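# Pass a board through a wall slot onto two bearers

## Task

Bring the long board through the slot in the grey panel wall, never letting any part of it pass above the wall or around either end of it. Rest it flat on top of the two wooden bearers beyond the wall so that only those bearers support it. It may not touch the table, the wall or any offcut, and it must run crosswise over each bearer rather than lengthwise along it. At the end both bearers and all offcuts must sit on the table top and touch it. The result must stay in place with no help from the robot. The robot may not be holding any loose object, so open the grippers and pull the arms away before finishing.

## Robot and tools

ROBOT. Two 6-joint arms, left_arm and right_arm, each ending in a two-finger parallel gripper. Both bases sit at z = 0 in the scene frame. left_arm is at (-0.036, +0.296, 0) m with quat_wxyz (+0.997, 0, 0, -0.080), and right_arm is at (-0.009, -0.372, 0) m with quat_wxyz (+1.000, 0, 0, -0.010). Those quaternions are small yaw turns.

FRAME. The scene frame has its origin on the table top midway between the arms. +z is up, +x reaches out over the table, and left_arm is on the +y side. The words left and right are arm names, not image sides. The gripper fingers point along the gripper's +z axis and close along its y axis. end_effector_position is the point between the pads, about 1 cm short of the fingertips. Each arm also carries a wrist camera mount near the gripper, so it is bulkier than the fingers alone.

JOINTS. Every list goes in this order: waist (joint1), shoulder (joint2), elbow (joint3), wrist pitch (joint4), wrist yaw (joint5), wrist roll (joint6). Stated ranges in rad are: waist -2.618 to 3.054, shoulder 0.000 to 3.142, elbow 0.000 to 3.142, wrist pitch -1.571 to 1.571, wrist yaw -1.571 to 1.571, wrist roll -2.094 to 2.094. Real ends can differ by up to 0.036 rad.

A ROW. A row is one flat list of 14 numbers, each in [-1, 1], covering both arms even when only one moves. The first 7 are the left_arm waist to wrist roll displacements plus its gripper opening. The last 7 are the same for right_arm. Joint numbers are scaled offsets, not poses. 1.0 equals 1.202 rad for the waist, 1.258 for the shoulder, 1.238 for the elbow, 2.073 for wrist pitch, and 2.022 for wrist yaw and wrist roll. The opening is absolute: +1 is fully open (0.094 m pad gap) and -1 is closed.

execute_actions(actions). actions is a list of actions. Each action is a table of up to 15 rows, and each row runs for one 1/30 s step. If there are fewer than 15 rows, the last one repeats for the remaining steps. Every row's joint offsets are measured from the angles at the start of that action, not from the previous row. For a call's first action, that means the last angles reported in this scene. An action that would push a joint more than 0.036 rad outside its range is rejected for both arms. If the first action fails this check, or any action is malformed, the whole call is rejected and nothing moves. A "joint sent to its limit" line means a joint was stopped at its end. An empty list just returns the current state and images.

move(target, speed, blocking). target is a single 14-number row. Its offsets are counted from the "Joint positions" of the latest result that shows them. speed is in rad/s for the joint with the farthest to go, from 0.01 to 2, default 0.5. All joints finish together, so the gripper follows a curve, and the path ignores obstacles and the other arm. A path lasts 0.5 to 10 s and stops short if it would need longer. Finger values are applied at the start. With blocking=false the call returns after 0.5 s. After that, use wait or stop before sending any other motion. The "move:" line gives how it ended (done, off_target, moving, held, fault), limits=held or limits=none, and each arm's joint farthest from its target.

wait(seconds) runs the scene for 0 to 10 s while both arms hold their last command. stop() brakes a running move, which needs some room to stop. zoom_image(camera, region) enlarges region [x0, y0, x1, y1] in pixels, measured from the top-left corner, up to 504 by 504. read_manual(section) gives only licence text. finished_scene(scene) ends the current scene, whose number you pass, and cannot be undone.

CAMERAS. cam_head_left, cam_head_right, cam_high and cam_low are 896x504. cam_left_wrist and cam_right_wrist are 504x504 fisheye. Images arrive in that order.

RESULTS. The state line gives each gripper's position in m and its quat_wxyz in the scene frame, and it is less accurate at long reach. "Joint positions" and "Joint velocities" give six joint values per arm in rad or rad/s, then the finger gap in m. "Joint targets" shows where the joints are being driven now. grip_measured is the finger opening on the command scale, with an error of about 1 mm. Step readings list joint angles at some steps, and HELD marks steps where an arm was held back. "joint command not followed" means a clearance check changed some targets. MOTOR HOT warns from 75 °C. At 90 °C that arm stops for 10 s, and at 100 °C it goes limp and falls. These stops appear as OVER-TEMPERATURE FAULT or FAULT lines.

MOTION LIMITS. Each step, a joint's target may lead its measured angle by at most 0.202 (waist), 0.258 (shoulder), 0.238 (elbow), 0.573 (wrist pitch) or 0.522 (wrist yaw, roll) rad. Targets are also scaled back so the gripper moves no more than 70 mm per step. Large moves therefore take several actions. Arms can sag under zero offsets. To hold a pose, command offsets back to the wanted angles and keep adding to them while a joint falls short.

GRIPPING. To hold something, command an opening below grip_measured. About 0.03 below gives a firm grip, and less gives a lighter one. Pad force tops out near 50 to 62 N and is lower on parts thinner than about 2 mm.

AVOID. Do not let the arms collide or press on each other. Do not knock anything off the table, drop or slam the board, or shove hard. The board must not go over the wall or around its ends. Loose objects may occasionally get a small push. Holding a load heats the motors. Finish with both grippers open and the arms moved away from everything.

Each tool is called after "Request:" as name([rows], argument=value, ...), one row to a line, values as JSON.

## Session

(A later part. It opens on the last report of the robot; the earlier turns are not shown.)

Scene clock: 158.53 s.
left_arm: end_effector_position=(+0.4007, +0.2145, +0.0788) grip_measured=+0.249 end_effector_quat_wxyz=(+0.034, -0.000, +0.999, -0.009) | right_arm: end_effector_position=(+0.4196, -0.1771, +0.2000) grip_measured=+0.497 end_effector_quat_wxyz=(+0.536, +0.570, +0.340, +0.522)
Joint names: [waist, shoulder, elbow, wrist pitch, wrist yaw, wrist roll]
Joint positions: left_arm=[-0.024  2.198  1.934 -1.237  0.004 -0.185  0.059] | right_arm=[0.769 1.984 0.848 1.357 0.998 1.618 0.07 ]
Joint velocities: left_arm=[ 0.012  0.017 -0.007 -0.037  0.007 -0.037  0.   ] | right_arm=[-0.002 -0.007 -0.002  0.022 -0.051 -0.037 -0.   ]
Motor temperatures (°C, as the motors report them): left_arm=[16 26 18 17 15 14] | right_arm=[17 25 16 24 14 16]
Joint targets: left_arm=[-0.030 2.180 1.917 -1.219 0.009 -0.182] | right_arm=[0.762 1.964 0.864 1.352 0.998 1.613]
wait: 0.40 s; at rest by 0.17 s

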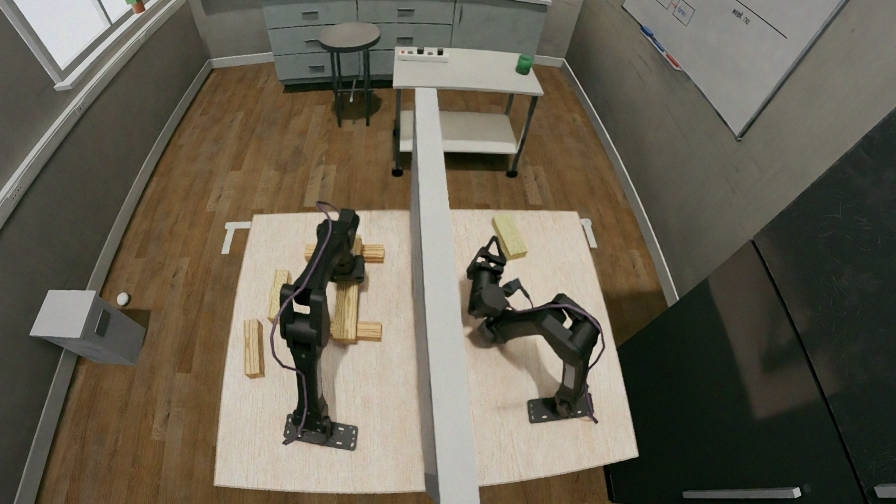

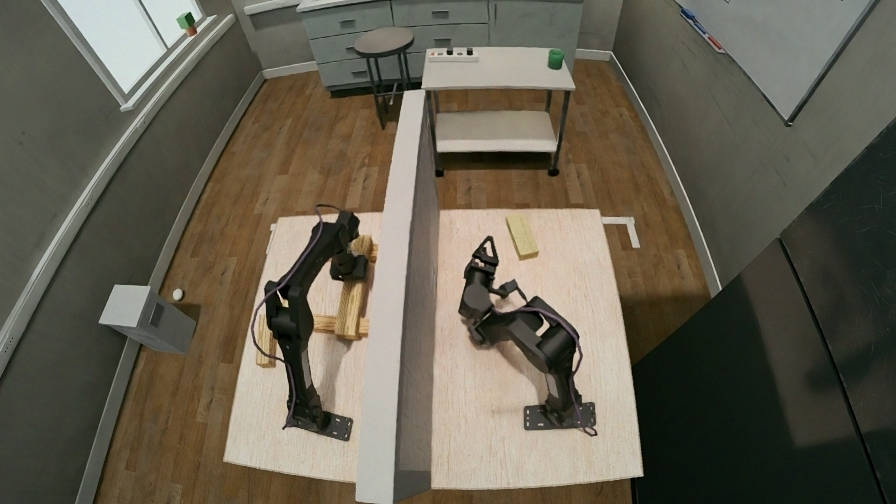

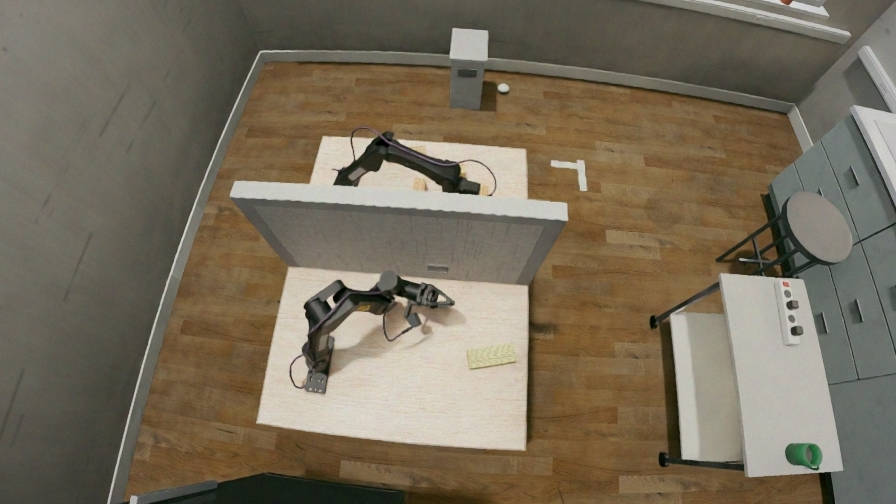

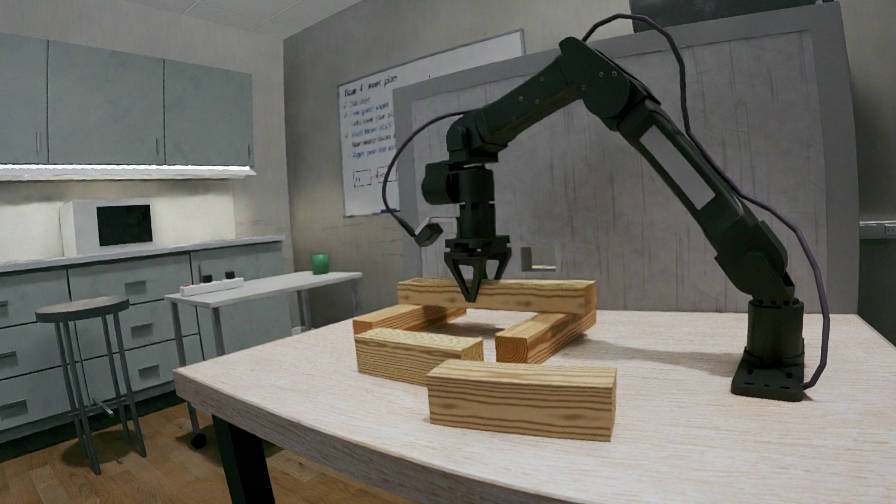

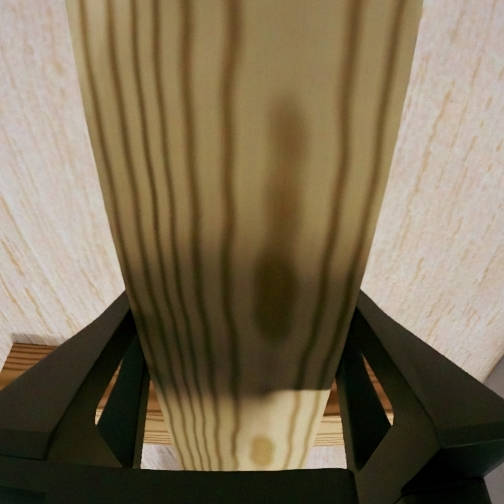

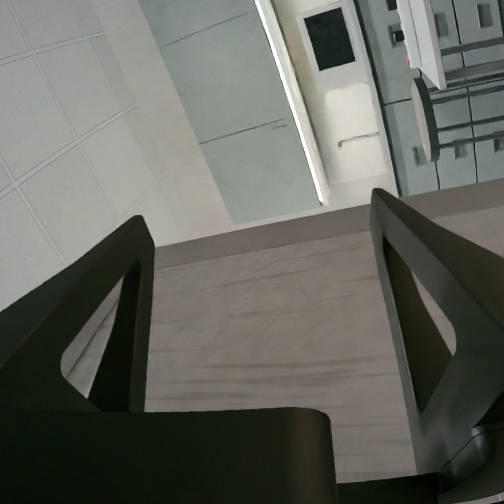

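Request:
execute_actions([
  [[-0.004,-0.012,-0.010,0.006,0.002,0.001,0.19,-0.0058,-0.0159,0.0133,-0.0024,0,-0.0025,0.5],[-0.003,-0.010,-0.006,0.003,0.001,0.0005,0.19,-0.0058,-0.0159,0.0133,-0.0024,0,-0.0025,0.5],[-0.002,-0.008,-0.002,0.0,0,0,0.2,-0.0058,-0.0159,0.0133,-0.0024,0,-0.0025,0.5],[-0.001,-0.006,0.002,-0.002,0,0,0.22,-0.0058,-0.0159,0.0133,-0.0024,0,-0.0025,0.5],[0,-0.006,0.004,-0.003,0,0,0.24,-0.0058,-0.0159,0.0133,-0.0024,0,-0.0025,0.5],[0,-0.006,0.004,-0.003,0,0,0.27,-0.0058,-0.0159,0.0133,-0.0024,0,-0.0025,0.5],[0,-0.006,0.004,-0.003,0,0,0.32,-0.0058,-0.0159,0.0133,-0.0024,0,-0.0025,0.5],[0,-0.006,0.004,-0.003,0,0,0.4,-0.0058,-0.0159,0.0133,-0.0024,0,-0.0025,0.5],[0,-0.006,0.004,-0.003,0,0,0.48,-0.0058,-0.0159,0.0133,-0.0024,0,-0.0025,0.5],[0,-0.006,0.004,-0.003,0,0,0.56,-0.0058,-0.0159,0.0133,-0.0024,0,-0.0025,0.5],[0,-0.006,0.006,-0.003,0,0,0.64,-0.0058,-0.0159,0.0133,-0.0024,0,-0.0025,0.5],[0,-0.006,0.01,-0.004,0,0,0.7,-0.0058,-0.0159,0.0133,-0.0024,0,-0.0025,0.5],[0,-0.006,0.015,-0.006,0,0,0.7,-0.0058,-0.0159,0.0133,-0.0024,0,-0.0025,0.5]],
])

Request:
move(target=[0, -0.006, 0.267, -0.155, 0, 0, 0.7, -0.0058, -0.0159, 0.0133, -0.0024, 0, -0.0025, 0.5], speed=0.6)

Scene clock: 159.60 s.
left_arm: end_effector_position=(+0.4003, +0.2146, +0.0788) grip_measured=+0.698 end_effector_quat_wxyz=(+0.033, +0.000, +0.999, -0.008) | right_arm: end_effector_position=(+0.4196, -0.1771, +0.2000) grip_measured=+0.497 end_effector_quat_wxyz=(+0.536, +0.570, +0.340, +0.522)
Joint names: [waist, shoulder, elbow, wrist pitch, wrist yaw, wrist roll]
Joint positions: left_arm=[-0.024  2.198  1.934 -1.239  0.004 -0.185  0.08 ] | right_arm=[0.769 1.984 0.848 1.357 0.998 1.618 0.07 ]
Joint velocities: left_arm=[ 0.002  0.027 -0.012  0.022 -0.051  0.007 -0.   ] | right_arm=[ 0.017 -0.007 -0.002  0.007 -0.007  0.037 -0.   ]
Motor temperatures (°C, as the motors report them): left_arm=[16 26 18 17 15 14] | right_arm=[17 25 16 24 14 16]
Joint targets: left_arm=[-0.024 2.190 1.953 -1.250 0.004 -0.185] | right_arm=[0.762 1.964 0.864 1.352 0.998 1.613]
Step readings (joint positions):
0: left_arm=[-0.024 2.198 1.934 -1.237 0.004 -0.185] | right_arm=[0.769 1.984 0.848 1.357 0.998 1.618]
1: left_arm=[-0.024 2.198 1.934 -1.237 0.004 -0.185] | right_arm=[0.769 1.984 0.848 1.357 0.998 1.618]
2: left_arm=[-0.024 2.198 1.934 -1.237 0.004 -0.185] | right_arm=[0.769 1.984 0.848 1.357 0.998 1.618]
4: left_arm=[-0.024 2.198 1.934 -1.238 0.004 -0.185] | right_arm=[0.769 1.984 0.848 1.357 0.998 1.618]
8: left_arm=[-0.024 2.198 1.934 -1.238 0.004 -0.185] | right_arm=[0.769 1.984 0.848 1.357 0.998 1.618]
15: Joint positions above

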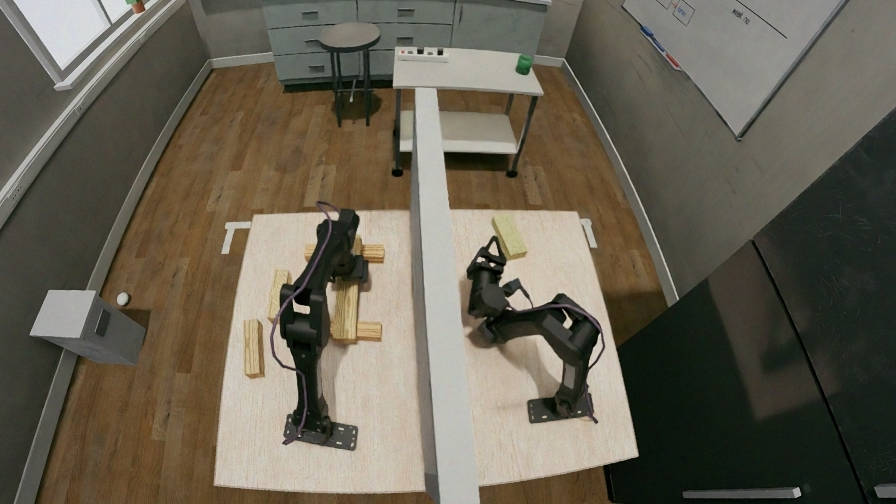

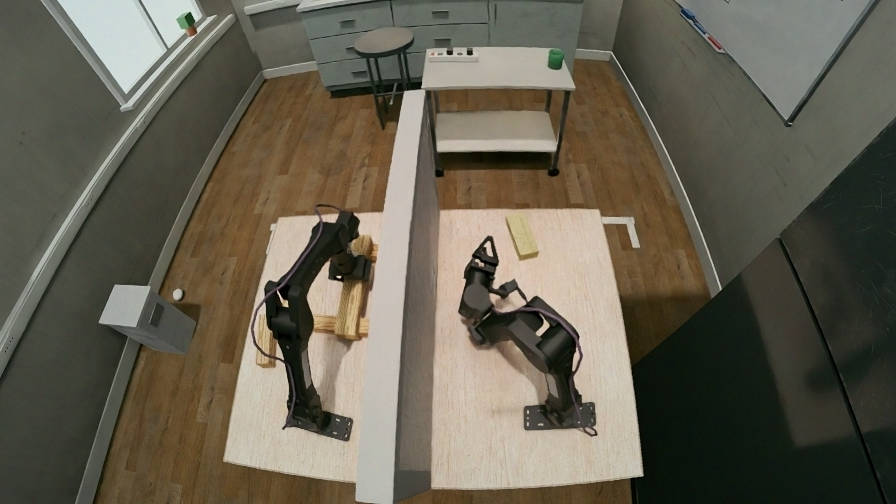

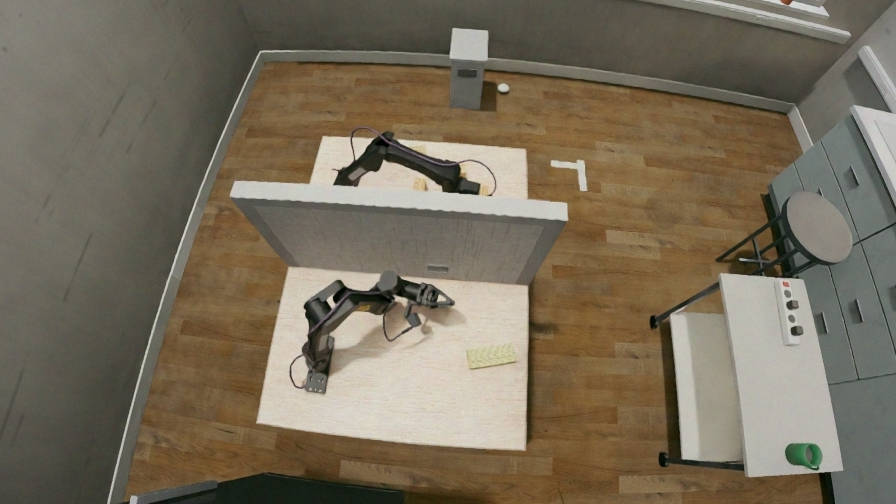

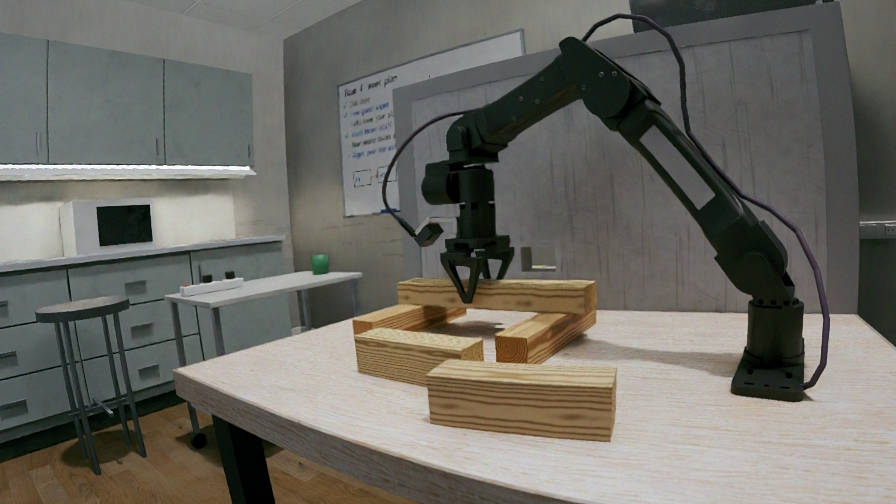

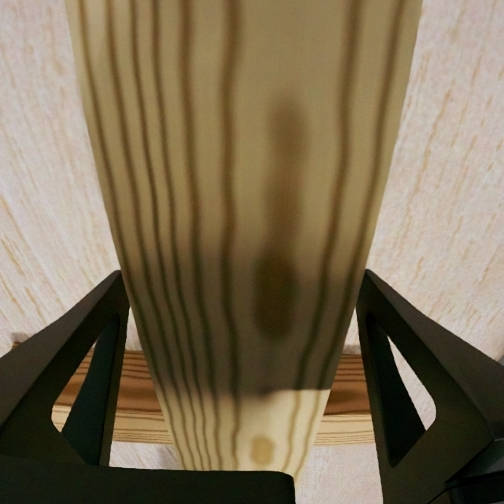

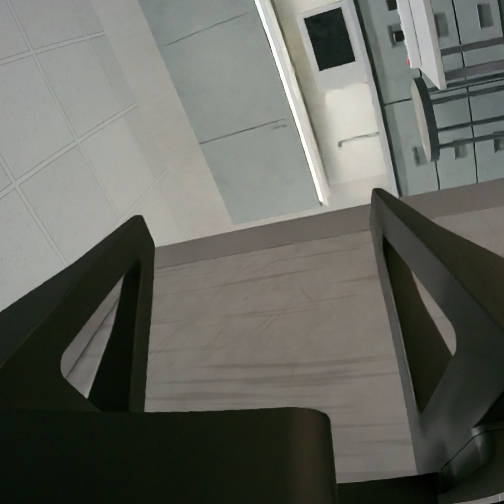

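Scene clock: 160.97 s.
left_arm: end_effector_position=(+0.3888, +0.2168, +0.1533) grip_measured=+0.699 end_effector_quat_wxyz=(+0.028, +0.000, +1.000, -0.007) | right_arm: end_effector_position=(+0.4196, -0.1771, +0.2000) grip_measured=+0.497 end_effector_quat_wxyz=(+0.536, +0.570, +0.340, +0.522)
Joint names: [waist, shoulder, elbow, wrist pitch, wrist yaw, wrist roll]
Joint positions: left_arm=[-0.024  2.199  2.237 -1.55   0.004 -0.185  0.08 ] | right_arm=[0.769 1.984 0.848 1.357 0.998 1.619 0.07 ]
Joint velocities: left_arm=[-0.002  0.012  0.002  0.022 -0.022  0.051  0.   ] | right_arm=[-0.022 -0.002 -0.007  0.051  0.022 -0.051 -0.   ]
Motor temperatures (°C, as the motors report them): left_arm=[16 26 18 17 15 14] | right_arm=[17 25 16 24 14 16]
Joint targets: left_arm=[-0.024 2.190 2.265 -1.560 0.004 -0.185] | right_arm=[0.762 1.964 0.864 1.352 0.998 1.613]
move: off_target (left_arm); limits=none; left_arm: farthest joint: the elbow, 0.027 radians from its target (0.330 radians at the start); right_arm: farthest joint: the shoulder, 0.020 radians from its target (0.020 radians at the start)

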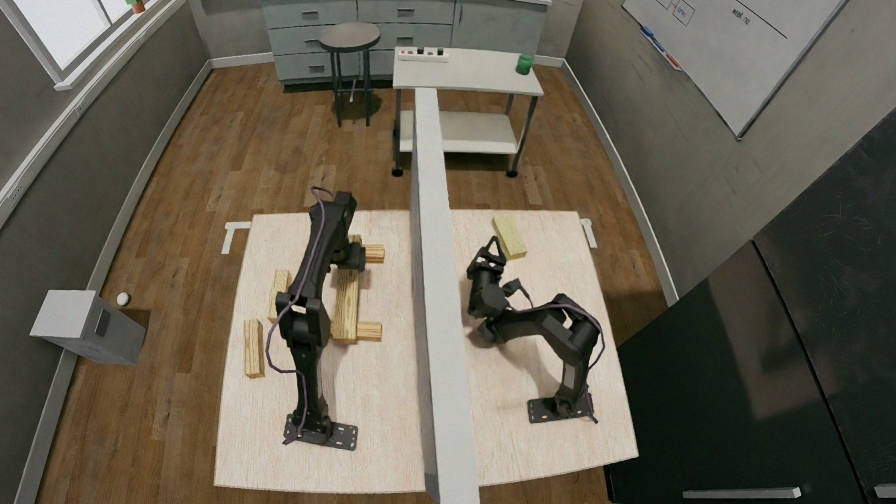

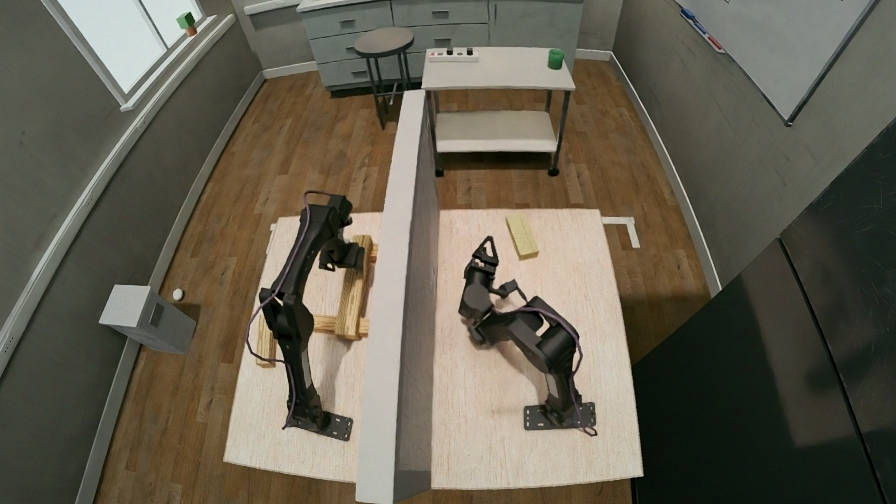

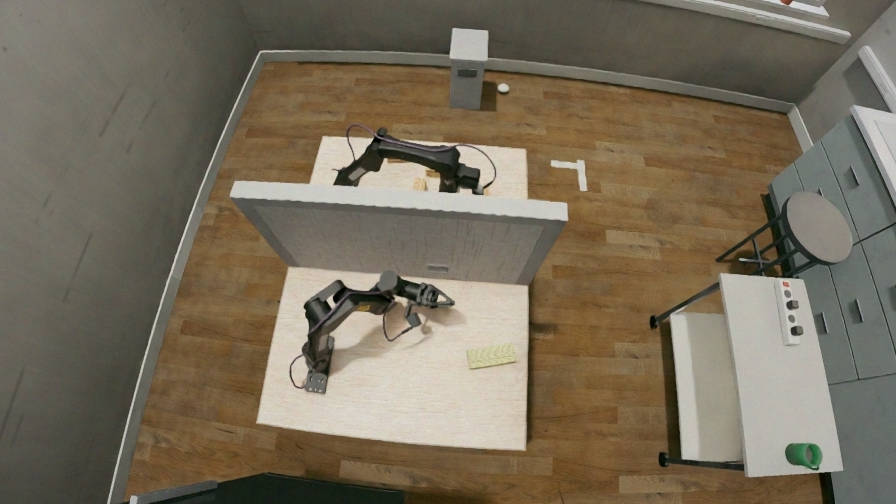

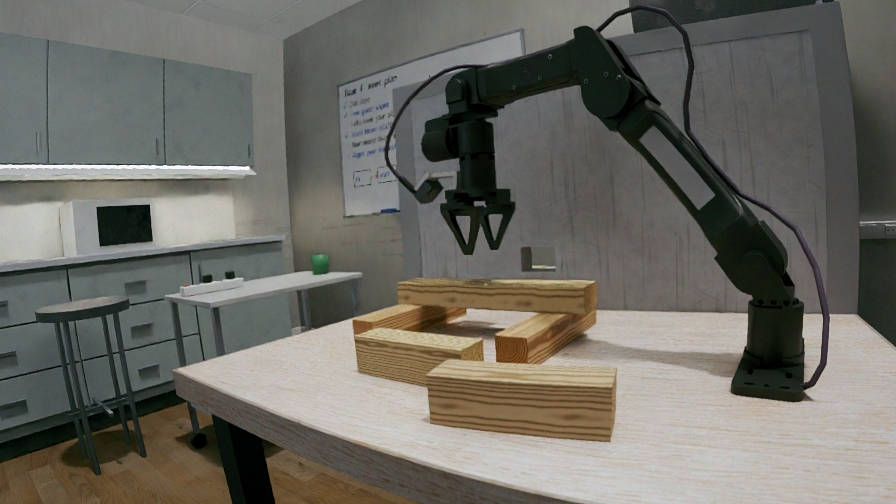

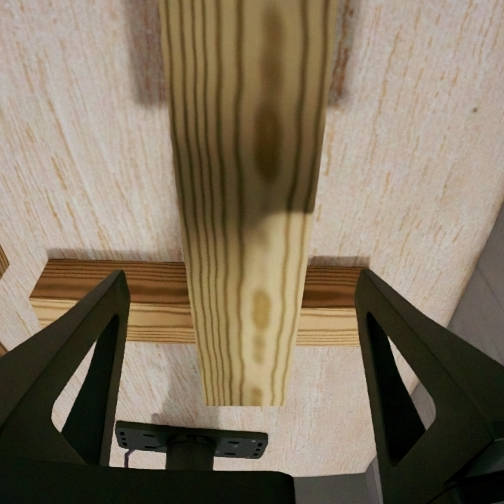

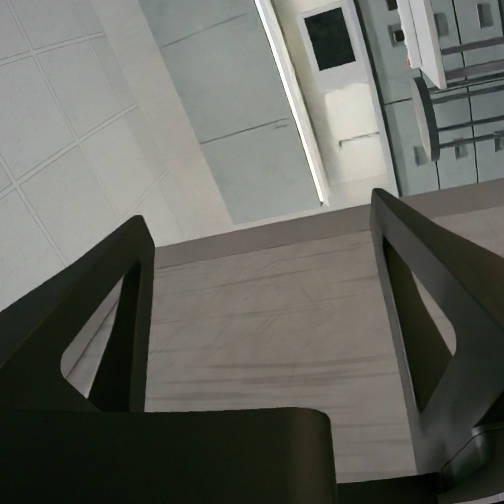

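The board rests on both bearers and the gripper is clear. Ending scene 1.

Request:
finished_scene(scene=1)

The scene is finished: the task was done.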